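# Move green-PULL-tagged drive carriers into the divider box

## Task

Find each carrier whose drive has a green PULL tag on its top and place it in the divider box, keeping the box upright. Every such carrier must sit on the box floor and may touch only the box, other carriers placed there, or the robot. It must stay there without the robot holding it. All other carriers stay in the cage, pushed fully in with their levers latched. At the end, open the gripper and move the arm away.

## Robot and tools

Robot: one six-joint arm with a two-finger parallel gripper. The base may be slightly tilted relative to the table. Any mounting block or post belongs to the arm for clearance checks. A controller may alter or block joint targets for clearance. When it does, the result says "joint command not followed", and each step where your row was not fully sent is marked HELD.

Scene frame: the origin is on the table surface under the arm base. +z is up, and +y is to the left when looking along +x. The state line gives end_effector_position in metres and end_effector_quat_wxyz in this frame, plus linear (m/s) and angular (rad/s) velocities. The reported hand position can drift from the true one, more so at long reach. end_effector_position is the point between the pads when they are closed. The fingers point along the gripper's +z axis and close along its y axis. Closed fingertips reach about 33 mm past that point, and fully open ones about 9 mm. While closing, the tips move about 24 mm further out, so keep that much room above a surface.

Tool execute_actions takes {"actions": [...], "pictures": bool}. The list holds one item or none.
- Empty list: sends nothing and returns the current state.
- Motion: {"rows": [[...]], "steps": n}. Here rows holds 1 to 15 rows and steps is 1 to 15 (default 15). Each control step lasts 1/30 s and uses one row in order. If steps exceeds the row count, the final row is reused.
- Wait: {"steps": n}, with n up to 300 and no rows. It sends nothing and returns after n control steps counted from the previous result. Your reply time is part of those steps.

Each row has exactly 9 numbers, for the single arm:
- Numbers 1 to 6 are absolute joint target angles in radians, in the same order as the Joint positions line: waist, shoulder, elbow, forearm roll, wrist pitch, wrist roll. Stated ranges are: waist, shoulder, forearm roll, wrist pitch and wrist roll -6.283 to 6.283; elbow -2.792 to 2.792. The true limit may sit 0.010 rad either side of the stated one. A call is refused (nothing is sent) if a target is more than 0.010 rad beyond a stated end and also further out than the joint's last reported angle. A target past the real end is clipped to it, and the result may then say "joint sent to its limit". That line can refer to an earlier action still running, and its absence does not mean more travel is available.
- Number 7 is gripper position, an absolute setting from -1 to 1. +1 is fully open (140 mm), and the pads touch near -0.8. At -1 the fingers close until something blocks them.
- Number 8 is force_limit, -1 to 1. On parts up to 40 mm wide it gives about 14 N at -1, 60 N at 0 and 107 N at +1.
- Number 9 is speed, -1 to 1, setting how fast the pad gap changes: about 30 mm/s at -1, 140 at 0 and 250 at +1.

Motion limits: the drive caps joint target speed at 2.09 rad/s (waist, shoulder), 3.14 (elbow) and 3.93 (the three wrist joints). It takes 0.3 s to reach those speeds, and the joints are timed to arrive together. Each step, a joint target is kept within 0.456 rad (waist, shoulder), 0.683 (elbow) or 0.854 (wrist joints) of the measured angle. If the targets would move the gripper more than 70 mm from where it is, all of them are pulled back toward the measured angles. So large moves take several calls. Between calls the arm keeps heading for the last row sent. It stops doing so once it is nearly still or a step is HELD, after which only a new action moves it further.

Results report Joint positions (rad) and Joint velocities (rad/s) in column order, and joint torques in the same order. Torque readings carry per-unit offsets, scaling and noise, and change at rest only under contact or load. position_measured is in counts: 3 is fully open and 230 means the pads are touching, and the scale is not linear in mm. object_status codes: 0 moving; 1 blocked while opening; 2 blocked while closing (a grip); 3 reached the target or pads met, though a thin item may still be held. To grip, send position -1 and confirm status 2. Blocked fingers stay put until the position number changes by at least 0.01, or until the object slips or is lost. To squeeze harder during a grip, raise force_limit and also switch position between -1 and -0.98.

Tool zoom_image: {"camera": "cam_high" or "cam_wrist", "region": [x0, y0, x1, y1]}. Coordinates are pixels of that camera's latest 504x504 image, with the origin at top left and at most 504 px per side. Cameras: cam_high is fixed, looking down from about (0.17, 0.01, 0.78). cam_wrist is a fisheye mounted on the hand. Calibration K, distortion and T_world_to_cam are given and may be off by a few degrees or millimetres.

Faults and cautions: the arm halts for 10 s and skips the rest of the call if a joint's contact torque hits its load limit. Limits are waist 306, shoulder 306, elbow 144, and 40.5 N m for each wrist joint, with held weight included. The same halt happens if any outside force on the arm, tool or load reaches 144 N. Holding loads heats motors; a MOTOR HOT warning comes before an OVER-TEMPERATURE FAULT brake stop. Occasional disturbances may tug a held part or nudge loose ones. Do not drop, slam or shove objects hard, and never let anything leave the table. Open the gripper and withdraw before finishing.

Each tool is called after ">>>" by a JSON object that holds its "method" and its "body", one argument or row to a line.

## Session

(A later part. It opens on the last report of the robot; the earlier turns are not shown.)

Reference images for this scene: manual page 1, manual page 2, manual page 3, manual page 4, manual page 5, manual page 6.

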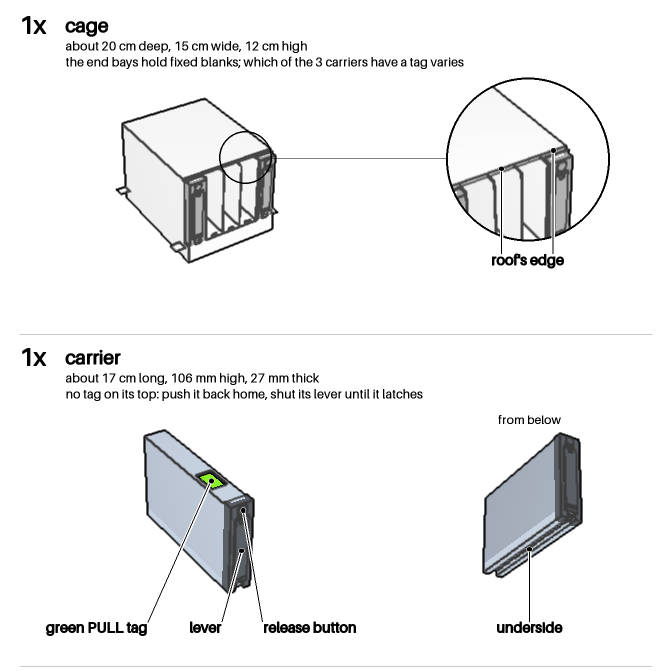

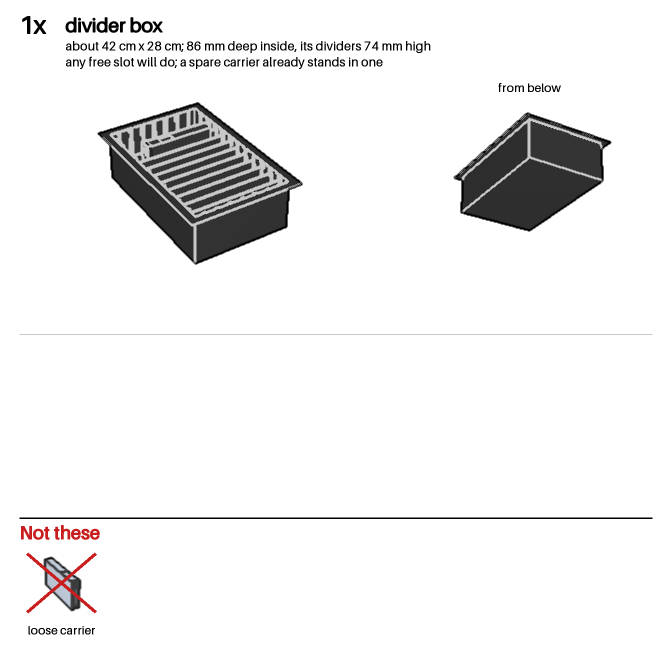

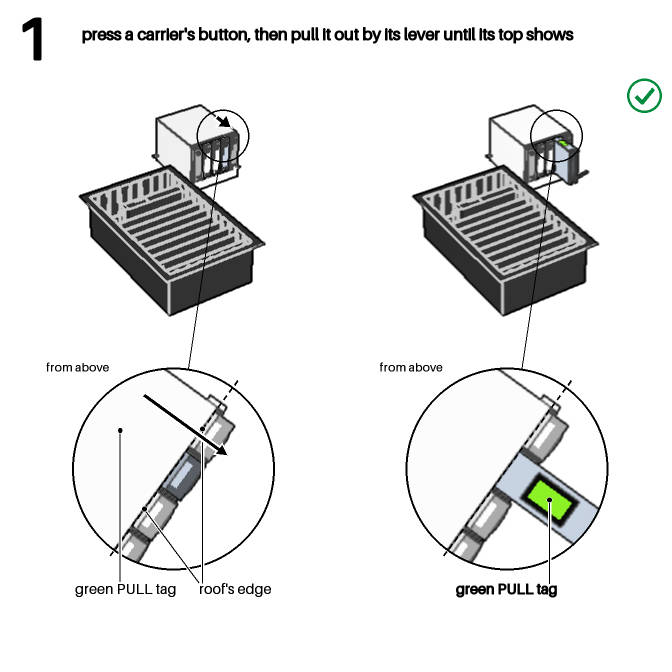

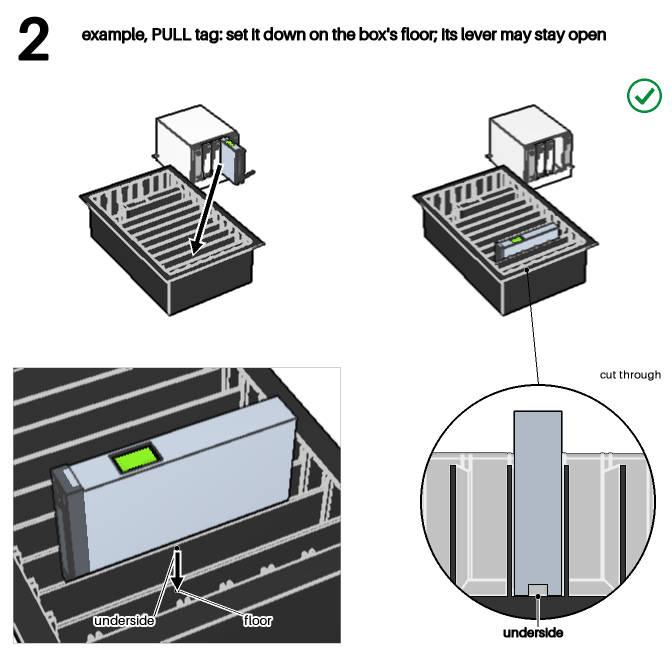

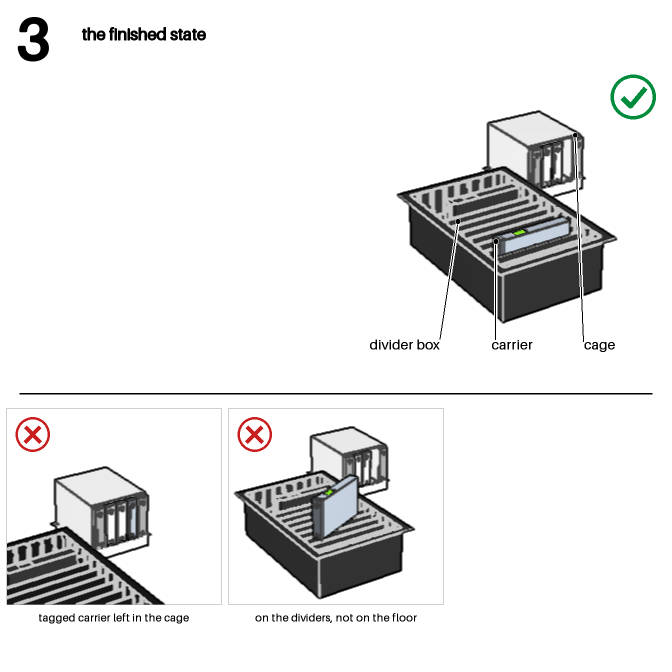

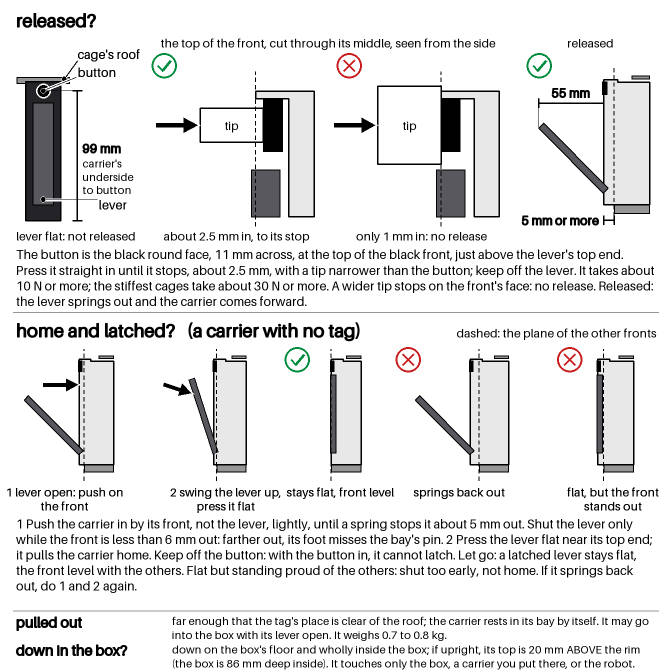

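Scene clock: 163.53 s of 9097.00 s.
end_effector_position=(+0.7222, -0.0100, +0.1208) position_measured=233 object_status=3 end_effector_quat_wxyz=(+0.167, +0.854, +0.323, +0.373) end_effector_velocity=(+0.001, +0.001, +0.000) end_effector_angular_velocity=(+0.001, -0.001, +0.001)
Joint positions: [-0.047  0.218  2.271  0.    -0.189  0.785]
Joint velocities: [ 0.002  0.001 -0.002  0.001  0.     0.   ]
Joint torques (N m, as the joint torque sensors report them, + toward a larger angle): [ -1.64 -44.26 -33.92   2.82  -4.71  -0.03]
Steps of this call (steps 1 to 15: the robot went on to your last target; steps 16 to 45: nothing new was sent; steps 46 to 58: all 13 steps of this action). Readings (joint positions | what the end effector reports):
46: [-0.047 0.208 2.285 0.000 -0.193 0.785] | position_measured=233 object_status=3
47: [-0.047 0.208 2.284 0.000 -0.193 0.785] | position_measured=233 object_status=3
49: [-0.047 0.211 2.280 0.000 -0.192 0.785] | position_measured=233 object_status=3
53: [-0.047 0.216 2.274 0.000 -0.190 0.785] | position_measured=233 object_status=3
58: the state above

>>> {"method": "execute_actions", "body": {
  "actions": [
    {"rows":[[-0.0474,0.2186,2.2699,0,-0.1886,0.785,-1,0,0.5],[-0.0474,0.2192,2.2691,0,-0.1884,0.785,-1,0,0.5]],"steps":6}
  ],
  "pictures": false
}}

>>> {"method": "execute_actions", "body": {
  "actions": [
    {"rows":[[-0.0474,0.2166,2.2726,0,-0.1893,0.785,-1,0,0.5],[-0.0474,0.214,2.2762,0,-0.1903,0.785,-1,0,0.5],[-0.0474,0.2109,2.2804,0,-0.1914,0.785,-1,0,0.5],[-0.0474,0.198,2.287,0,-0.185,0.785,-1,0,0.5],[-0.0474,0.184,2.293,0,-0.177,0.785,-1,0,0.5],[-0.0474,0.166,2.302,0,-0.168,0.785,-1,0,0.5],[-0.0474,0.148,2.31,0,-0.158,0.785,-1,0,0.5],[-0.0474,0.1297,2.3188,0,-0.1483,0.785,-1,0,0.5],[-0.047,0.1282,2.274,0,-0.042,0.85,-1,0,0.5],[-0.047,0.1267,2.228,0,0.065,0.93,-1,0,0.5],[-0.046,0.1251,2.183,0,0.172,1.0,-1,0,0.5],[-0.046,0.1236,2.138,0,0.278,1.07,-1,0,0.5],[-0.045,0.1221,2.093,0,0.385,1.14,-1,0,0.5],[-0.045,0.1205,2.048,0,0.491,1.21,-0.3,0,0.5],[-0.044,0.119,2.0026,0,0.598,1.28,-0.3,0,0.5]],"steps":15}
  ],
  "pictures": false
}}

>>> {"method": "execute_actions", "body": {
  "actions": [
    {"rows":[[-0.044,0.119,2.0026,0,0.598,1.28,-0.3,0,0.5],[-0.044,0.119,2.0026,0,0.598,1.28,-0.3,0,0.5],[-0.044,0.119,2.0026,0,0.598,1.28,-0.3,0,0.5],[-0.044,0.119,2.0026,0,0.598,1.28,-0.3,0,0.5],[-0.044,0.166,1.95,0,0.688,1.34,-0.3,0,0.5],[-0.044,0.213,1.898,0,0.777,1.4,-0.3,0,0.5],[-0.0431,0.26,1.846,0,0.867,1.46,-0.3,0,0.5],[-0.0431,0.307,1.794,0,0.956,1.52,-0.3,0,0.5],[-0.0431,0.3554,1.7399,0,1.0463,1.5737,-0.3,0,0.5]],"steps":15}
  ],
  "pictures": false
}}

>>> {"method": "execute_actions", "body": {
  "actions": [
    {"rows":[[-0.0431,0.3554,1.7399,0,1.0463,1.5737,-0.3,0,0.5],[-0.0431,0.37,1.7528,0,1.0188,1.5737,-0.3,0,0.5],[-0.0431,0.3847,1.7656,0,0.9913,1.5737,-0.3,0,0.5],[-0.0431,0.3993,1.7785,0,0.9638,1.5737,-0.3,0,0.5],[-0.0431,0.414,1.7913,0,0.9363,1.5737,-0.3,0,0.5],[-0.0431,0.414,1.7913,0,0.9363,1.5737,-0.3,0,0.5],[-0.0431,0.414,1.7913,0,0.9363,1.5737,-0.3,0,0.5],[-0.0431,0.414,1.7913,0,0.9363,1.5737,-0.3,0,0.5],[-0.0431,0.414,1.7913,0,0.9363,1.5737,-0.3,0,0.5],[-0.0431,0.414,1.7913,0,0.9363,1.5737,-1,0,0.3]],"steps":15}
  ]
}}

Scene clock: 171.33 s of 9097.00 s.
end_effector_position=(+0.7231, -0.0100, +0.1208) position_measured=233 object_status=3 end_effector_quat_wxyz=(+0.167, +0.854, +0.323, +0.373) end_effector_velocity=(+0.002, -0.000, +0.001) end_effector_angular_velocity=(-0.001, -0.001, -0.000)
Joint positions: [-0.047  0.219  2.269 -0.    -0.188  0.785]
Joint velocities: [-0.     0.002 -0.003  0.001  0.001 -0.001]
Joint torques (N m, as the joint torque sensors report them, + toward a larger angle): [ -2.3  -36.91 -41.34   2.72  -6.65   0.21]
Steps of this call (steps 1 to 15: the robot went on to your last target; steps 16 to 90: nothing new was sent; then 4.60 s passed at rest; steps 91 to 96: all 6 steps of this action). Readings (joint positions | what the end effector reports):
91: [-0.047 0.218 2.271 -0.000 -0.189 0.785] | position_measured=233 object_status=3
92: [-0.047 0.218 2.270 -0.000 -0.189 0.785] | position_measured=233 object_status=3
94: [-0.047 0.219 2.270 -0.000 -0.189 0.785] | position_measured=233 object_status=3
96: the state above

Scene clock: 171.83 s of 9097.00 s.
end_effector_position=(+0.6797, -0.0069, +0.1392) position_measured=233 object_status=0 end_effector_quat_wxyz=(+0.111, +0.906, +0.267, +0.308) end_effector_velocity=(-0.021, +0.007, +0.097) end_effector_angular_velocity=(+1.124, +1.418, -1.303)
Joint positions: [-0.047  0.127  2.231 -0.     0.116  0.936]
Joint velocities: [ 0.009 -0.053 -0.954  0.     2.488  1.673]
Joint torques (N m, as the joint torque sensors report them, + toward a larger angle): [ -4.18 -46.35 -44.39   4.6   -2.58  -0.04]
Steps of this call (steps 1 to 15: all 15 steps of this action). Readings (joint positions | what the end effector reports):
1: [-0.047 0.219 2.269 -0.000 -0.188 0.785] | position_measured=233 object_status=3
2: [-0.047 0.219 2.270 -0.000 -0.188 0.785] | position_measured=233 object_status=3
4: [-0.047 0.215 2.275 -0.000 -0.190 0.785] | position_measured=233 object_status=3
8: [-0.047 0.180 2.295 -0.000 -0.175 0.785] | position_measured=233 object_status=3
15: the state above

Scene clock: 172.33 s of 9097.00 s.
end_effector_position=(+0.7001, -0.0058, +0.1549) position_measured=167 object_status=3 end_effector_quat_wxyz=(-0.000, +1.000, -0.019, +0.018) end_effector_velocity=(+0.008, +0.000, -0.141) end_effector_angular_velocity=(+0.066, +0.841, -0.505)
Joint positions: [-0.043  0.334  1.76   0.     1.012  1.552]
Joint velocities: [ 0.001  0.517 -0.463 -0.     0.789  0.508]
Joint torques (N m, as the joint torque sensors report them, + toward a larger angle): [   2.52 -104.53  -35.18    3.67   -0.28   -0.24]
Steps of this call (steps 1 to 15: all 15 steps of this action). Readings (joint positions | what the end effector reports):
1: [-0.046 0.125 2.195 -0.000 0.203 0.998] | position_measured=223 object_status=0
2: [-0.046 0.124 2.153 -0.000 0.289 1.061] | position_measured=210 object_status=0
4: [-0.045 0.121 2.078 -0.000 0.439 1.168] | position_measured=187 object_status=0
8: [-0.044 0.134 1.969 -0.000 0.652 1.316] | position_measured=167 object_status=0
15: the state above

Scene clock: 172.83 s of 9097.00 s.
end_effector_position=(+0.7005, -0.0055, +0.0851) position_measured=208 object_status=0 end_effector_quat_wxyz=(-0.001, +1.000, -0.030, +0.000) end_effector_velocity=(-0.000, +0.000, -0.001) end_effector_angular_velocity=(-0.001, -0.000, +0.002)
Joint positions: [-0.043  0.414  1.791 -0.     0.936  1.574]
Joint velocities: [ 0.001 -0.     0.002 -0.001 -0.002 -0.   ]
Joint torques (N m, as the joint torque sensors report them, + toward a larger angle): [  0.09 -68.4  -32.16   3.71  -0.29  -0.33]
Steps of this call (steps 1 to 15: all 15 steps of this action). Readings (joint positions | what the end effector reports):
1: [-0.043 0.348 1.748 0.000 1.033 1.565] | position_measured=167 object_status=3
2: [-0.043 0.354 1.742 0.000 1.043 1.572] | position_measured=167 object_status=3
4: [-0.043 0.365 1.748 0.000 1.027 1.573] | position_measured=167 object_status=3
8: [-0.043 0.407 1.785 -0.000 0.949 1.574] | position_measured=167 object_status=3
15: the state above
camera_calibration (this result's frames):
cam_wrist: T_world_to_cam=[[-0.300306, -0.953825, -0.00586622, 0.208024], [-0.919902, 0.287989, 0.266163, 0.634597], [-0.252183, 0.0853267, -0.96391, 0.434905], [0, 0, 0, 1]] pos_world=[0.755913, -0.0214474, 0.251523]

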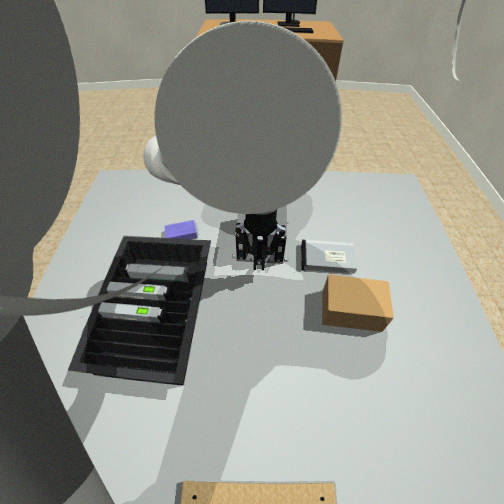

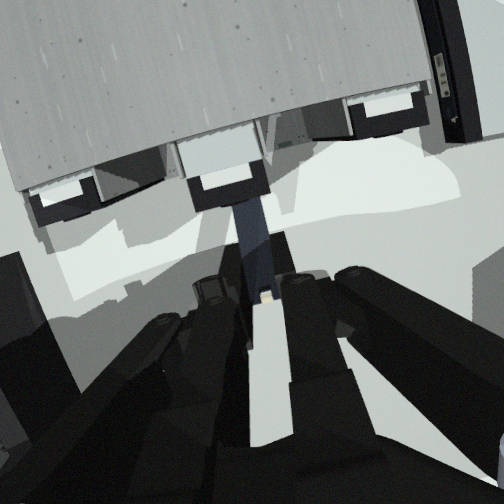

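>>> {"method": "execute_actions", "body": {
  "actions": [
    {"rows":[[-0.0431,0.409,1.799,0,0.9336,1.5737,-1,0,0.3],[-0.0431,0.404,1.8066,0,0.931,1.5737,-1,0,0.3],[-0.0431,0.399,1.8143,0,0.9283,1.5737,-1,0,0.3],[-0.0431,0.394,1.8219,0,0.9257,1.5737,-1,0,0.3],[-0.043,0.389,1.8296,0,0.923,1.5738,-1,0,0.3],[-0.043,0.384,1.8372,0,0.9204,1.5738,-1,0,0.3],[-0.043,0.379,1.8449,0,0.9177,1.5738,-1,0,0.3],[-0.043,0.374,1.8525,0,0.9151,1.5738,-1,0,0.3]],"steps":13}
  ]
}}

Scene clock: 174.90 s of 9097.00 s.
end_effector_position=(+0.6707, -0.0039, +0.0848) position_measured=210 object_status=2 end_effector_quat_wxyz=(-0.001, +1.000, -0.030, +0.000) end_effector_velocity=(-0.005, +0.001, +0.000) end_effector_angular_velocity=(+0.001, -0.001, -0.000)
Joint positions: [-0.043  0.374  1.852  0.     0.915  1.574]
Joint velocities: [ 0.001 -0.007  0.011  0.001 -0.005  0.001]
Joint torques (N m, as the joint torque sensors report them, + toward a larger angle): [ -1.16 -66.63 -28.33   3.44   2.04   0.02]
Steps of this call (steps 1 to 15: the robot went on to your last target; steps 16 to 49: nothing new was sent; steps 50 to 62: all 13 steps of this action). Readings (joint positions | what the end effector reports):
50: [-0.043 0.414 1.791 0.000 0.936 1.574] | position_measured=210 object_status=2
51: [-0.043 0.413 1.794 0.000 0.935 1.574] | position_measured=210 object_status=2
53: [-0.043 0.406 1.804 0.000 0.932 1.574] | position_measured=210 object_status=2
57: [-0.043 0.387 1.833 0.000 0.922 1.574] | position_measured=210 object_status=2
62: the state above
camera_calibration (this result's frames):
cam_wrist: T_world_to_cam=[[-0.300534, -0.953753, -0.00581874, 0.200782], [-0.919707, 0.288179, 0.266633, 0.606573], [-0.252625, 0.0854836, -0.963781, 0.42722], [0, 0, 0, 1]] pos_world=[0.726137, -0.0198249, 0.251182]

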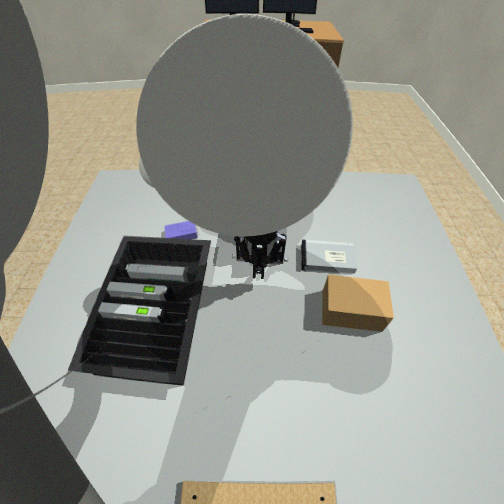

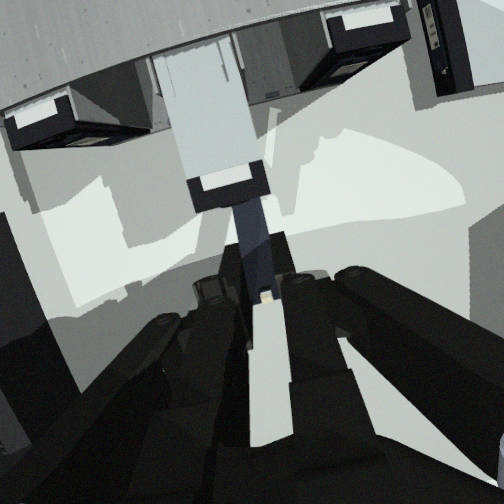

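>>> {"method": "execute_actions", "body": {
  "actions": [
    {"rows":[[-0.043,0.379,1.8449,0,0.9177,1.5738,-1,0,0.3],[-0.043,0.385,1.8357,0,0.9209,1.5738,-1,0,0.3],[-0.043,0.391,1.8265,0,0.9241,1.5738,-1,0,0.3],[-0.0431,0.397,1.8173,0,0.9273,1.5737,-1,0,0.3],[-0.0431,0.403,1.8082,0,0.9304,1.5737,-1,0,0.3],[-0.0431,0.409,1.799,0,0.9336,1.5737,-1,0,0.3],[-0.0431,0.414,1.7913,0,0.9363,1.5737,-1,0,0.3],[-0.0431,0.4167,1.7872,0,0.9377,1.5737,-1,0,0.3],[-0.0431,0.418,1.7851,0,0.9385,1.5737,-1,0,0.3],[-0.0431,0.4193,1.7831,0,0.9392,1.5737,-1,0,0.3]],"steps":15}
  ]
}}

Scene clock: 177.33 s of 9097.00 s.
end_effector_position=(+0.7042, -0.0057, +0.0849) position_measured=210 object_status=2 end_effector_quat_wxyz=(-0.001, +1.000, -0.030, +0.000) end_effector_velocity=(+0.002, -0.000, -0.000) end_effector_angular_velocity=(-0.000, +0.000, -0.001)
Joint positions: [-0.043  0.419  1.783 -0.     0.939  1.574]
Joint velocities: [-0.     0.003 -0.005 -0.     0.002  0.   ]
Joint torques (N m, as the joint torque sensors report them, + toward a larger angle): [ -1.82 -56.43 -28.17   3.68  -2.27  -0.04]
Steps of this call (steps 1 to 15: the robot went on to your last target; steps 16 to 58: nothing new was sent; steps 59 to 73: all 15 steps of this action). Readings (joint positions | what the end effector reports):
59: [-0.043 0.374 1.853 -0.000 0.915 1.574] | position_measured=210 object_status=2
60: [-0.043 0.375 1.851 -0.000 0.916 1.574] | position_measured=210 object_status=2
62: [-0.043 0.383 1.839 -0.000 0.920 1.574] | position_measured=210 object_status=2
66: [-0.043 0.405 1.805 -0.000 0.932 1.574] | position_measured=210 object_status=2
73: the state above
camera_calibration (this result's frames):
cam_wrist: T_world_to_cam=[[-0.300342, -0.953814, -0.00578704, 0.208981], [-0.919812, 0.288019, 0.26644, 0.638006], [-0.252467, 0.0853462, -0.963834, 0.43581], [0, 0, 0, 1]] pos_world=[0.75964, -0.0216242, 0.251268]

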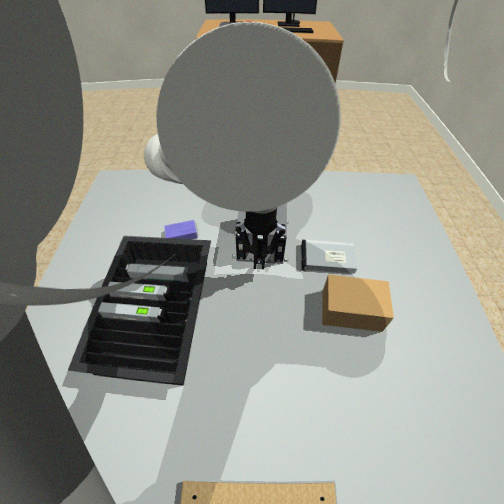

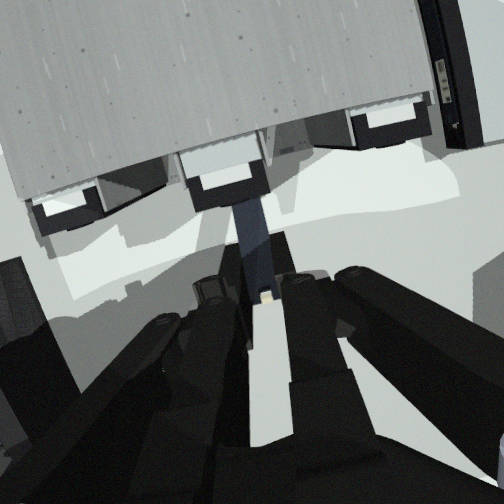

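Friction level only; push 2 mm more.

>>> {"method": "execute_actions", "body": {
  "actions": [
    {"rows":[[-0.0431,0.4202,1.7817,0,0.9397,1.5737,-1,0,0.3],[-0.0431,0.4211,1.7803,0,0.9402,1.5737,-1,0,0.3],[-0.0431,0.422,1.779,0,0.9406,1.5737,-1,0,0.3]],"steps":8}
  ]
}}

>>> {"method": "zoom_image", "body": {
  "camera": "cam_wrist",
  "region": [150, 90, 450, 250]
}}

Scene clock: 178.63 s of 9097.00 s.
end_effector_position=(+0.7062, -0.0059, +0.0848) position_measured=210 object_status=2 end_effector_quat_wxyz=(-0.001, +1.000, -0.030, +0.000) end_effector_velocity=(+0.002, +0.001, +0.000) end_effector_angular_velocity=(-0.000, -0.002, +0.001)
Joint positions: [-0.043  0.422  1.779 -0.     0.941  1.574]
Joint velocities: [ 0.001  0.001 -0.002 -0.    -0.    -0.   ]
Joint torques (N m, as the joint torque sensors report them, + toward a larger angle): [ -3.07 -50.62 -30.66   3.57  -7.1   -0.13]
Steps of this call (steps 1 to 15: the robot went on to your last target; steps 16 to 31: nothing new was sent; steps 32 to 39: all 8 steps of this action). Readings (joint positions | what the end effector reports):
32: [-0.043 0.419 1.783 -0.000 0.939 1.574] | position_measured=210 object_status=2
33: [-0.043 0.420 1.783 -0.000 0.939 1.574] | position_measured=210 object_status=2
35: [-0.043 0.421 1.781 -0.000 0.940 1.574] | position_measured=210 object_status=2
39: the state above
camera_calibration (this result's frames):
cam_wrist: T_world_to_cam=[[-0.300412, -0.953792, -0.00575522, 0.209422], [-0.919718, 0.28807, 0.26671, 0.6398], [-0.252728, 0.0854159, -0.96376, 0.436428], [0, 0, 0, 1]] pos_world=[0.761646, -0.0218408, 0.251176]

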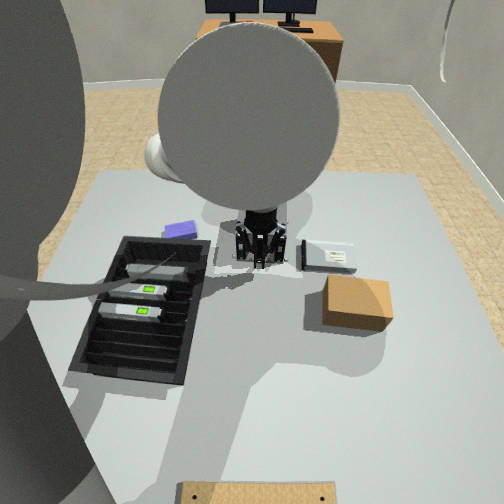

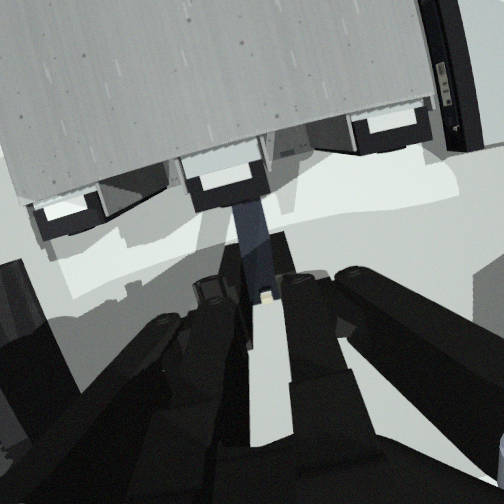

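Region (150, 90, 450, 250) of cam_wrist's 504x504 image, scaled by 1.680, with more detail than that image has; it fills the top 269 rows of this view, and the rest is white.

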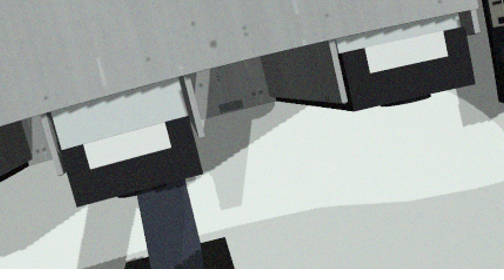

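>>> {"method": "execute_actions", "body": {
  "actions": [
    {"rows":[[-0.0431,0.4207,1.781,0,0.9399,1.5737,-1,0,0.3],[-0.0431,0.4207,1.781,0,0.9399,1.5737,-1,0,0.3],[-0.0431,0.4207,1.781,0,0.9399,1.5737,-1,0,0.3],[-0.0431,0.4207,1.781,0,0.9399,1.5737,-0.4,0,0.6],[-0.0431,0.4207,1.781,0,0.9399,1.5737,-0.4,0,0.6],[-0.0431,0.4207,1.781,0,0.9399,1.5737,-0.4,0,0.6],[-0.0431,0.4207,1.781,0,0.9399,1.5737,-0.4,0,0.6],[-0.0431,0.4041,1.7909,0,0.9466,1.5737,-0.4,0,0.6],[-0.0431,0.3875,1.8007,0,0.9533,1.5737,-0.4,0,0.6],[-0.0431,0.371,1.8106,0,0.9601,1.5737,-0.4,0,0.6],[-0.0431,0.3544,1.8205,0,0.9668,1.5737,-0.4,0,0.6],[-0.0431,0.3378,1.8303,0,0.9735,1.5737,-0.4,0,0.6],[-0.0431,0.3212,1.8402,0,0.9802,1.5737,-0.4,0,0.6]],"steps":15}
  ]
}}

>>> {"method": "execute_actions", "body": {
  "actions": [
    {"rows":[[-0.0435,0.3028,1.8699,0,0.9267,1.52,-1,0,0.6],[-0.044,0.2844,1.8996,0,0.8732,1.46,-1,0,0.6],[-0.0445,0.266,1.9294,0,0.8198,1.4,-1,0,0.6],[-0.045,0.2476,1.9591,0,0.7663,1.34,-1,0,0.6],[-0.0455,0.2292,1.9888,0,0.7128,1.28,-1,0,0.6],[-0.046,0.2108,2.0185,0,0.6593,1.22,-1,0,0.6],[-0.0465,0.1924,2.0482,0,0.6058,1.16,-1,0,0.6],[-0.047,0.174,2.078,0,0.5524,1.1,-1,0,0.6],[-0.0474,0.1556,2.1077,0,0.4989,1.04,-1,0,0.6],[-0.0474,0.1372,2.1374,0,0.4454,0.98,-1,0,0.6],[-0.0474,0.1419,2.1623,0,0.3808,0.93,-1,0,0.6],[-0.0474,0.1466,2.1871,0,0.3163,0.88,-1,0,0.6],[-0.0474,0.1513,2.212,0,0.2517,0.84,-1,0,0.6],[-0.0474,0.156,2.2369,0,0.1871,0.81,-1,0,0.6],[-0.0474,0.1607,2.2617,0,0.1226,0.785,-1,0,0.6]],"steps":15}
  ],
  "pictures": false
}}

>>> {"method": "execute_actions", "body": {
  "actions": [
    {"rows":[[-0.0474,0.1654,2.2866,0,0.058,0.785,-1,0,0.6],[-0.0474,0.17,2.3115,0,-0.0066,0.785,-1,0,0.6],[-0.0474,0.1747,2.3363,0,-0.0711,0.785,-1,0,0.6],[-0.0474,0.1794,2.3612,0,-0.1357,0.785,-1,0,0.6],[-0.0474,0.1841,2.3861,0,-0.2003,0.785,-1,0,0.6],[-0.0474,0.1888,2.4109,0,-0.2648,0.785,-1,0,0.6],[-0.0474,0.1935,2.4358,0,-0.3294,0.785,-1,0,0.6]],"steps":15}
  ]
}}

Scene clock: 186.00 s of 9097.00 s.
end_effector_position=(+0.6704, -0.0039, +0.1177) position_measured=179 object_status=0 end_effector_quat_wxyz=(-0.001, +1.000, -0.030, +0.000) end_effector_velocity=(-0.170, +0.009, +0.156) end_effector_angular_velocity=(-0.000, -0.012, -0.002)
Joint positions: [-0.043  0.342  1.828  0.     0.972  1.574]
Joint velocities: [-0.001 -0.386  0.222  0.001  0.152  0.   ]
Joint torques (N m, as the joint torque sensors report them, + toward a larger angle): [ -3.46 -56.55 -32.08   3.58   0.15   0.04]
Steps of this call (steps 1 to 15: the robot went on to your last target; steps 16 to 90: nothing new was sent; then 3.87 s passed at rest; steps 91 to 105: all 15 steps of this action). Readings (joint positions | what the end effector reports):
91: [-0.043 0.422 1.779 0.000 0.941 1.574] | position_measured=210 object_status=2
92: [-0.043 0.422 1.779 0.000 0.941 1.574] | position_measured=210 object_status=2
94: [-0.043 0.421 1.780 0.000 0.940 1.574] | position_measured=210 object_status=0
98: [-0.043 0.421 1.781 0.000 0.940 1.574] | position_measured=179 object_status=0
105: the state above
camera_calibration (this result's frames):
cam_wrist: T_world_to_cam=[[-0.300425, -0.953787, -0.00588395, 0.200793], [-0.91983, 0.288086, 0.266309, 0.597675], [-0.252307, 0.0854179, -0.96387, 0.458639], [0, 0, 0, 1]] pos_world=[0.7258, -0.0198436, 0.284084]

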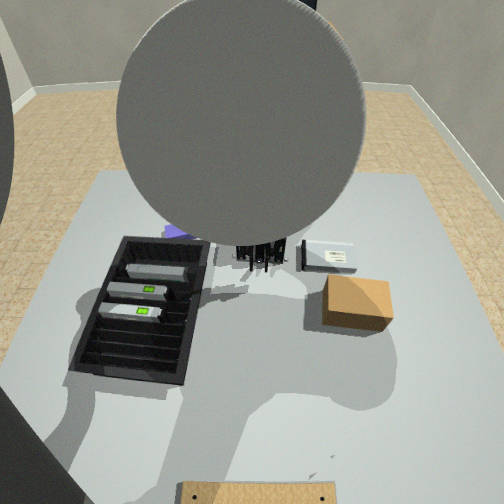

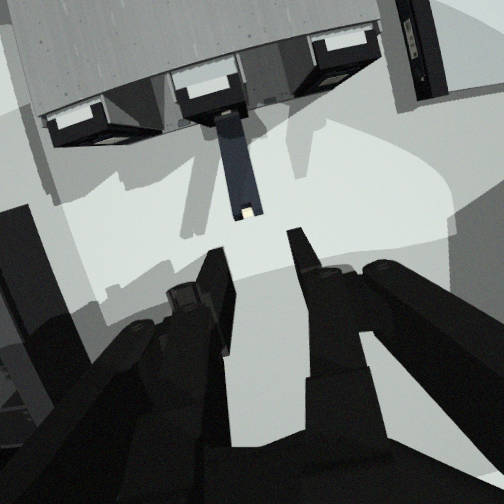

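Scene clock: 186.50 s of 9097.00 s.
end_effector_position=(+0.6536, -0.0057, +0.1191) position_measured=233 object_status=3 end_effector_quat_wxyz=(+0.074, +0.937, +0.269, +0.210) end_effector_velocity=(+0.022, -0.002, -0.144) end_effector_angular_velocity=(-0.647, -0.997, +1.209)
Joint positions: [-0.047  0.152  2.155  0.     0.385  0.949]
Joint velocities: [-0.002 -0.031  0.746  0.001 -1.747 -1.347]
Joint torques (N m, as the joint torque sensors report them, + toward a larger angle): [ -8.76 -16.26 -26.07   2.99  -0.79   0.25]
Steps of this call (steps 1 to 15: all 15 steps of this action). Readings (joint positions | what the end effector reports):
1: [-0.043 0.331 1.834 0.000 0.976 1.574] | position_measured=179 object_status=0
2: [-0.043 0.322 1.842 0.000 0.974 1.569] | position_measured=183 object_status=0
4: [-0.043 0.303 1.871 0.000 0.931 1.522] | position_measured=205 object_status=0
8: [-0.045 0.244 1.964 0.000 0.757 1.329] | position_measured=233 object_status=0
15: the state above

Scene clock: 187.00 s of 9097.00 s.
end_effector_position=(+0.6422, -0.0050, +0.0808) position_measured=233 object_status=3 end_effector_quat_wxyz=(+0.167, +0.854, +0.323, +0.373) end_effector_velocity=(+0.003, -0.001, +0.004) end_effector_angular_velocity=(-0.002, -0.020, +0.000)
Joint positions: [-0.047  0.193  2.435  0.    -0.328  0.785]
Joint velocities: [-0.001  0.     0.002 -0.    -0.022 -0.001]
Joint torques (N m, as the joint torque sensors report them, + toward a larger angle): [ -1.7  -41.56 -22.98   2.27  -1.67  -0.06]
Steps of this call (steps 1 to 15: all 15 steps of this action). Readings (joint positions | what the end effector reports):
1: [-0.047 0.152 2.180 0.000 0.325 0.907] | position_measured=233 object_status=3
2: [-0.047 0.153 2.205 0.000 0.264 0.870] | position_measured=233 object_status=3
4: [-0.047 0.157 2.254 0.000 0.141 0.820] | position_measured=233 object_status=3
8: [-0.047 0.177 2.352 0.000 -0.112 0.787] | position_measured=233 object_status=3
15: the state above
camera_calibration (this result's frames):
cam_wrist: T_world_to_cam=[[0.292731, -0.877633, 0.379564, -0.220629], [-0.777926, -0.449407, -0.439164, 0.544033], [0.556003, -0.166715, -0.814289, -0.116385], [0, 0, 0, 1]] pos_world=[0.552513, 0.0314576, 0.227892]

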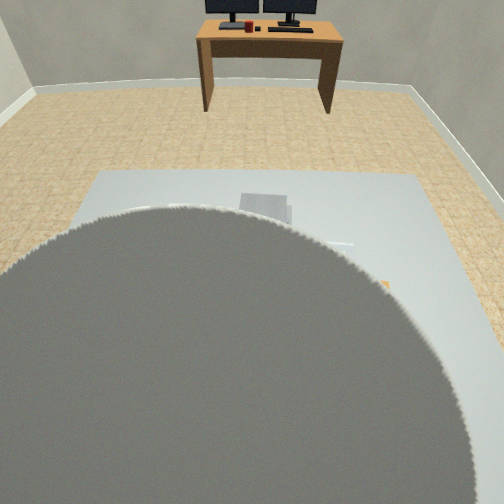

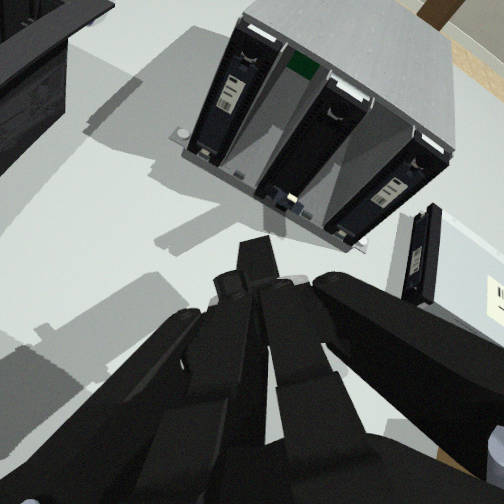

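>>> {"method": "execute_actions", "body": {
  "actions": [
    {"rows":[[-0.0474,0.1989,2.4279,0,-0.3268,0.785,-1,0,0.6],[-0.0474,0.2042,2.4199,0,-0.3242,0.785,-1,0,0.6],[-0.0474,0.2096,2.412,0,-0.3216,0.785,-1,0,0.6],[-0.0474,0.215,2.404,0,-0.319,0.785,-1,0,0.6],[-0.0474,0.2203,2.3961,0,-0.3164,0.785,-1,0,0.6],[-0.0474,0.2257,2.3881,0,-0.3138,0.785,-1,0,0.6],[-0.0474,0.2254,2.3818,0,-0.3071,0.785,-1,0,0.6],[-0.0474,0.225,2.3755,0,-0.3005,0.785,-1,0,0.6],[-0.0474,0.2247,2.3692,0,-0.2938,0.785,-1,0,0.6],[-0.0474,0.2243,2.3629,0,-0.2872,0.785,-1,0,0.6],[-0.0474,0.224,2.3566,0,-0.2805,0.785,-1,0,0.6],[-0.0474,0.2256,2.3502,0,-0.2758,0.785,-1,0,0.6],[-0.0474,0.2272,2.3439,0,-0.2711,0.785,-1,0,0.6],[-0.0474,0.2289,2.3375,0,-0.2663,0.785,-1,0,0.6],[-0.0474,0.2305,2.3312,0,-0.2616,0.785,-1,0,0.6]],"steps":15}
  ],
  "pictures": false
}}

>>> {"method": "execute_actions", "body": {
  "actions": [
    {"rows":[[-0.0474,0.2321,2.3248,0,-0.2569,0.785,-1,0,0.6],[-0.0474,0.2342,2.3201,0,-0.2543,0.785,-1,0,0.6],[-0.0474,0.2364,2.3153,0,-0.2517,0.785,-1,0,0.6],[-0.0474,0.2385,2.3106,0,-0.2491,0.785,-1,0,0.6],[-0.0474,0.2406,2.3058,0,-0.2464,0.785,-1,0,0.6],[-0.0474,0.2428,2.3011,0,-0.2438,0.785,-1,0,0.6],[-0.0474,0.2449,2.2963,0,-0.2412,0.785,-1,0,0.6],[-0.0474,0.2461,2.2945,0,-0.2406,0.785,-1,0,0.6],[-0.0474,0.2473,2.2927,0,-0.24,0.785,-1,0,0.6],[-0.0474,0.2485,2.2909,0,-0.2394,0.785,-1,0,0.6]],"steps":15}
  ]
}}

Scene clock: 190.37 s of 9097.00 s.
end_effector_position=(+0.6887, -0.0079, +0.0924) position_measured=233 object_status=3 end_effector_quat_wxyz=(+0.167, +0.854, +0.323, +0.373) end_effector_velocity=(+0.093, -0.005, +0.037) end_effector_angular_velocity=(-0.000, +0.002, +0.001)
Joint positions: [-0.047  0.227  2.347 -0.    -0.274  0.785]
Joint velocities: [ 0.001  0.042 -0.187 -0.001  0.146 -0.   ]
Joint torques (N m, as the joint torque sensors report them, + toward a larger angle): [ -1.56 -45.51 -25.15   2.43  -2.88  -0.08]
Steps of this call (steps 1 to 15: the robot went on to your last target; steps 16 to 86: nothing new was sent; steps 87 to 101: all 15 steps of this action). Readings (joint positions | what the end effector reports):
87: [-0.047 0.194 2.436 -0.000 -0.329 0.785] | position_measured=233 object_status=3
88: [-0.047 0.195 2.434 -0.000 -0.329 0.785] | position_measured=233 object_status=3
90: [-0.047 0.203 2.423 -0.000 -0.325 0.785] | position_measured=233 object_status=3
94: [-0.047 0.222 2.393 -0.000 -0.314 0.785] | position_measured=233 object_status=3
101: the state above

Scene clock: 190.87 s of 9097.00 s.
end_effector_position=(+0.7177, -0.0097, +0.0998) position_measured=233 object_status=3 end_effector_quat_wxyz=(+0.167, +0.854, +0.323, +0.373) end_effector_velocity=(+0.002, +0.000, +0.000) end_effector_angular_velocity=(+0.000, +0.000, +0.001)
Joint positions: [-0.047  0.248  2.291  0.    -0.239  0.785]
Joint velocities: [ 0.001  0.002 -0.004  0.     0.002 -0.   ]
Joint torques (N m, as the joint torque sensors report them, + toward a larger angle): [ -1.06 -48.62 -27.57   2.06  -3.34   0.09]
Steps of this call (steps 1 to 15: all 15 steps of this action). Readings (joint positions | what the end effector reports):
1: [-0.047 0.228 2.341 -0.000 -0.269 0.785] | position_measured=233 object_status=3
2: [-0.047 0.230 2.334 -0.000 -0.264 0.785] | position_measured=233 object_status=3
4: [-0.047 0.233 2.323 -0.000 -0.256 0.785] | position_measured=233 object_status=3
8: [-0.047 0.242 2.303 -0.000 -0.245 0.785] | position_measured=233 object_status=3
15: the state above
camera_calibration (this result's frames):
cam_wrist: T_world_to_cam=[[0.292618, -0.877611, 0.379703, -0.253998], [-0.77776, -0.449443, -0.439421, 0.608951], [0.556295, -0.166736, -0.814085, -0.143888], [0, 0, 0, 1]] pos_world=[0.627987, 0.0267863, 0.246892]

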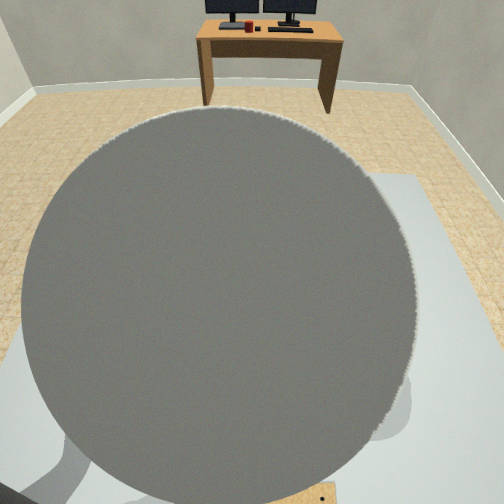

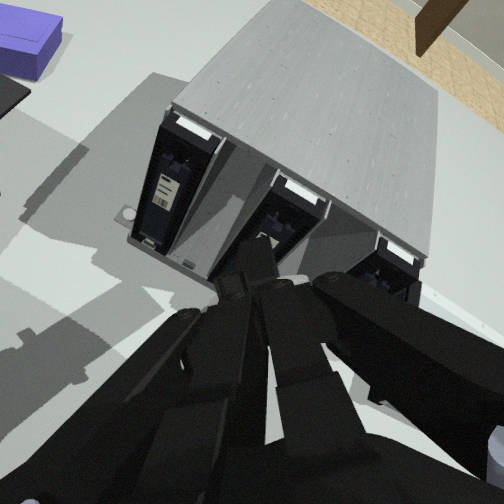

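>>> {"method": "execute_actions", "body": {
  "actions": [
    {"rows":[[-0.0474,0.2495,2.2894,0,-0.2389,0.785,-1,0,0.6],[-0.0474,0.2505,2.2879,0,-0.2384,0.785,-1,0,0.6],[-0.0474,0.2515,2.2864,0,-0.2379,0.785,-1,0,0.6]],"steps":8}
  ],
  "pictures": false
}}

Scene clock: 192.07 s of 9097.00 s.
end_effector_position=(+0.7202, -0.0098, +0.0998) position_measured=233 object_status=3 end_effector_quat_wxyz=(+0.167, +0.854, +0.323, +0.373) end_effector_velocity=(+0.001, +0.000, +0.000) end_effector_angular_velocity=(-0.001, +0.000, +0.001)
Joint positions: [-0.047  0.251  2.287  0.    -0.238  0.785]
Joint velocities: [ 0.     0.001 -0.002 -0.     0.001 -0.001]
Joint torques (N m, as the joint torque sensors report them, + toward a larger angle): [ -3.93 -48.31 -35.83   2.72  -5.37   0.1 ]
Steps of this call (steps 1 to 15: the robot went on to your last target; steps 16 to 28: nothing new was sent; steps 29 to 36: all 8 steps of this action). Readings (joint positions | what the end effector reports):
29: [-0.047 0.249 2.291 0.000 -0.239 0.785] | position_measured=233 object_status=3
30: [-0.047 0.249 2.290 0.000 -0.239 0.785] | position_measured=233 object_status=3
32: [-0.047 0.250 2.288 0.000 -0.238 0.785] | position_measured=233 object_status=3
36: the state above

>>> {"method": "execute_actions", "body": {
  "actions": [
    {"rows":[[-0.0474,0.2521,2.2855,0,-0.2376,0.785,-1,0,0.6],[-0.0474,0.2527,2.2846,0,-0.2373,0.785,-1,0,0.6],[-0.0474,0.2527,2.2846,0,-0.2373,0.785,-1,0,0.6],[-0.0474,0.2527,2.2846,0,-0.2373,0.785,-1,0,0.6],[-0.0474,0.2527,2.2846,0,-0.2373,0.785,-1,0,0.6],[-0.0474,0.2497,2.289,0,-0.2387,0.785,-1,0,0.6],[-0.0474,0.2457,2.295,0,-0.2407,0.785,-1,0,0.6],[-0.0474,0.24,2.3035,0,-0.2435,0.785,-1,0,0.6],[-0.0474,0.23,2.315,0,-0.245,0.785,-1,0,0.6],[-0.0474,0.215,2.328,0,-0.243,0.785,-1,0,0.6],[-0.0474,0.195,2.342,0,-0.237,0.785,-1,0,0.6],[-0.0474,0.17,2.356,0,-0.226,0.785,-1,0,0.6],[-0.0474,0.144,2.3692,0,-0.2132,0.785,-1,0,0.6],[-0.0474,0.11,2.39,0,-0.2,0.785,-1,0,0.6],[-0.0474,0.0683,2.43,0,-0.198,0.785,-1,0,0.6]],"steps":15}
  ],
  "pictures": false
}}

>>> {"method": "execute_actions", "body": {
  "actions": [
    {"steps":12}
  ]
}}

>>> {"method": "zoom_image", "body": {
  "camera": "cam_wrist",
  "region": [170, 20, 470, 270]
}}

Scene clock: 195.60 s of 9097.00 s.
end_effector_position=(+0.6792, -0.0073, +0.1146) position_measured=233 object_status=3 end_effector_quat_wxyz=(+0.168, +0.853, +0.323, +0.374) end_effector_velocity=(-0.275, +0.017, +0.140) end_effector_angular_velocity=(+0.001, +0.026, +0.000)
Joint positions: [-0.047  0.173  2.352 -0.    -0.227  0.785]
Joint velocities: [-0.    -0.627  0.38  -0.     0.273 -0.   ]
Joint torques (N m, as the joint torque sensors report them, + toward a larger angle): [  0.61 -53.42 -22.66   2.32  -1.61  -0.09]
Steps of this call (steps 1 to 15: the robot went on to your last target; steps 16 to 90: nothing new was sent; then 0.03 s passed at rest; steps 91 to 105: all 15 steps of this action). Readings (joint positions | what the end effector reports):
91: [-0.047 0.252 2.286 -0.000 -0.238 0.785] | position_measured=233 object_status=3
92: [-0.047 0.252 2.286 -0.000 -0.238 0.785] | position_measured=233 object_status=3
94: [-0.047 0.252 2.285 -0.000 -0.238 0.785] | position_measured=233 object_status=3
98: [-0.047 0.250 2.288 -0.000 -0.239 0.785] | position_measured=233 object_status=3
105: the state above

Scene clock: 196.00 s of 9097.00 s.
end_effector_position=(+0.6265, -0.0041, +0.1307) position_measured=233 object_status=3 end_effector_quat_wxyz=(+0.167, +0.854, +0.323, +0.373) end_effector_velocity=(-0.000, -0.000, +0.000) end_effector_angular_velocity=(+0.000, -0.000, -0.001)
Joint positions: [-0.047  0.068  2.43  -0.    -0.198  0.785]
Joint velocities: [-0.001 -0.001  0.001 -0.     0.     0.   ]
Joint torques (N m, as the joint torque sensors report them, + toward a larger angle): [ -1.54 -32.15 -26.8    2.58  -1.84  -0.03]
Steps of this call (steps 1 to 12: the robot went on to your last target). Readings (joint positions | what the end effector reports):
1: [-0.047 0.150 2.367 -0.000 -0.219 0.785] | position_measured=233 object_status=3
2: [-0.047 0.126 2.385 -0.000 -0.212 0.785] | position_measured=233 object_status=3
4: [-0.047 0.087 2.415 -0.000 -0.202 0.785] | position_measured=233 object_status=3
8: [-0.047 0.069 2.430 -0.000 -0.198 0.785] | position_measured=233 object_status=3
12: the state above
camera_calibration (this result's frames):
cam_wrist: T_world_to_cam=[[0.292817, -0.87759, 0.379596, -0.234226], [-0.777889, -0.449497, -0.439138, 0.554102], [0.55601, -0.166696, -0.814288, -0.066864], [0, 0, 0, 1]] pos_world=[0.536792, 0.0323665, 0.277792]

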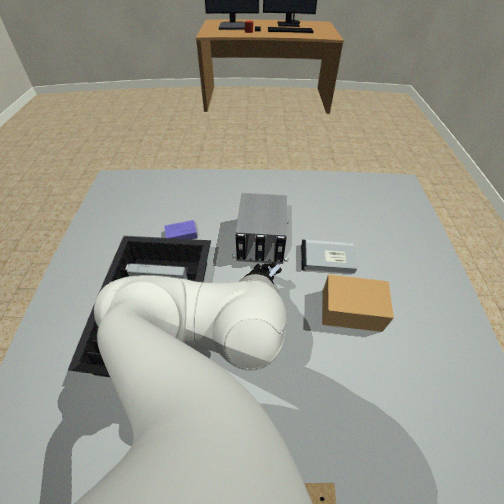

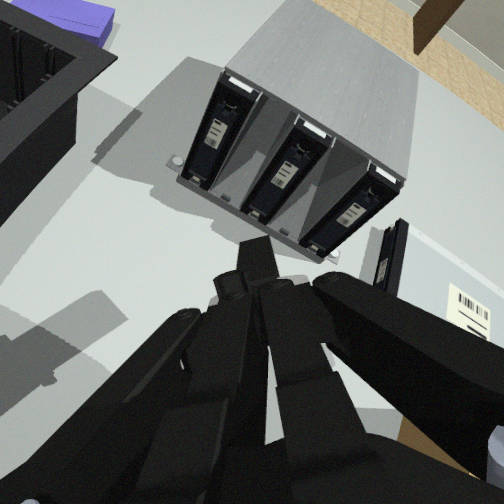

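Region (170, 20, 470, 270) of cam_wrist's 504x504 image, scaled by 1.680, with more detail than that image has.

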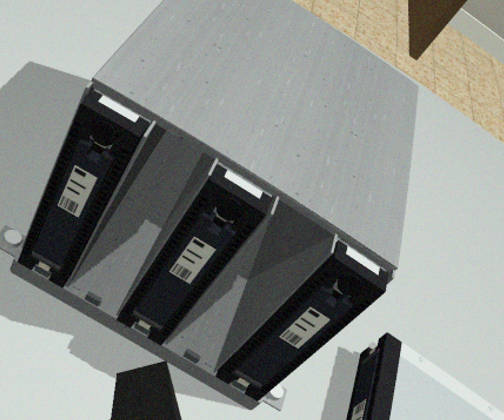

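>>> {"method": "execute_actions", "body": {
  "actions": [
    {"rows":[[-0.0474,-0.12,2.33,0,0.09,0.785,-1,0,0.6]],"steps":15}
  ]
}}

Scene clock: 197.80 s of 9097.00 s.
end_effector_position=(+0.6232, -0.0041, +0.2412) position_measured=233 object_status=3 end_effector_quat_wxyz=(+0.167, +0.854, +0.323, +0.373) end_effector_velocity=(-0.000, +0.001, +0.002) end_effector_angular_velocity=(-0.000, +0.002, +0.001)
Joint positions: [-0.047 -0.12   2.33  -0.     0.09   0.785]
Joint velocities: [ 0.001 -0.002 -0.002  0.     0.006 -0.   ]
Joint torques (N m, as the joint torque sensors report them, + toward a larger angle): [ -0.8  -24.44 -35.65   3.6   -2.09  -0.15]
Steps of this call (steps 1 to 30: the robot went on to your last target; steps 31 to 39: nothing new was sent; steps 40 to 54: all 15 steps of this action). Readings (joint positions | what the end effector reports):
40: [-0.047 0.068 2.430 -0.000 -0.198 0.785] | position_measured=233 object_status=3
41: [-0.047 0.065 2.429 -0.000 -0.192 0.785] | position_measured=233 object_status=3
43: [-0.047 0.035 2.413 -0.000 -0.146 0.785] | position_measured=233 object_status=3
47: [-0.047 -0.068 2.358 -0.000 0.010 0.785] | position_measured=233 object_status=3
54: the state above
camera_calibration (this result's frames):
cam_wrist: T_world_to_cam=[[0.292825, -0.877591, 0.379589, -0.275196], [-0.777904, -0.449494, -0.439113, 0.60006], [0.555984, -0.1667, -0.814305, 0.0250041], [0, 0, 0, 1]] pos_world=[0.533472, 0.0323825, 0.388316]

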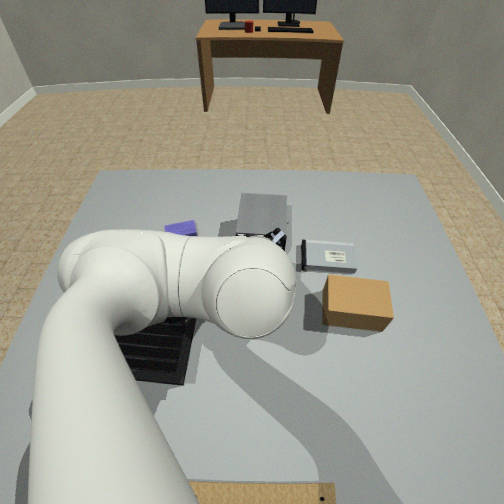

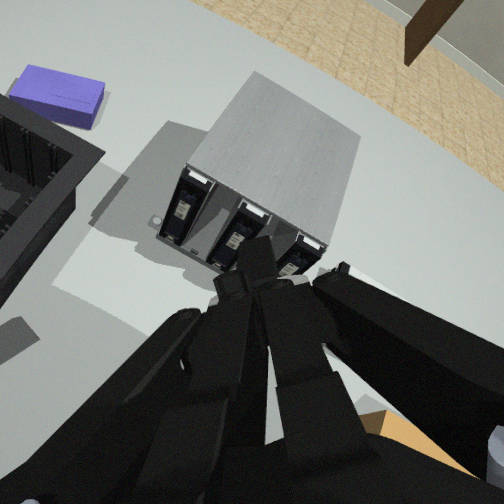

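>>> {"method": "finished_scene", "body": {
  "scene": 2
}}

The scene is finished: the task was done.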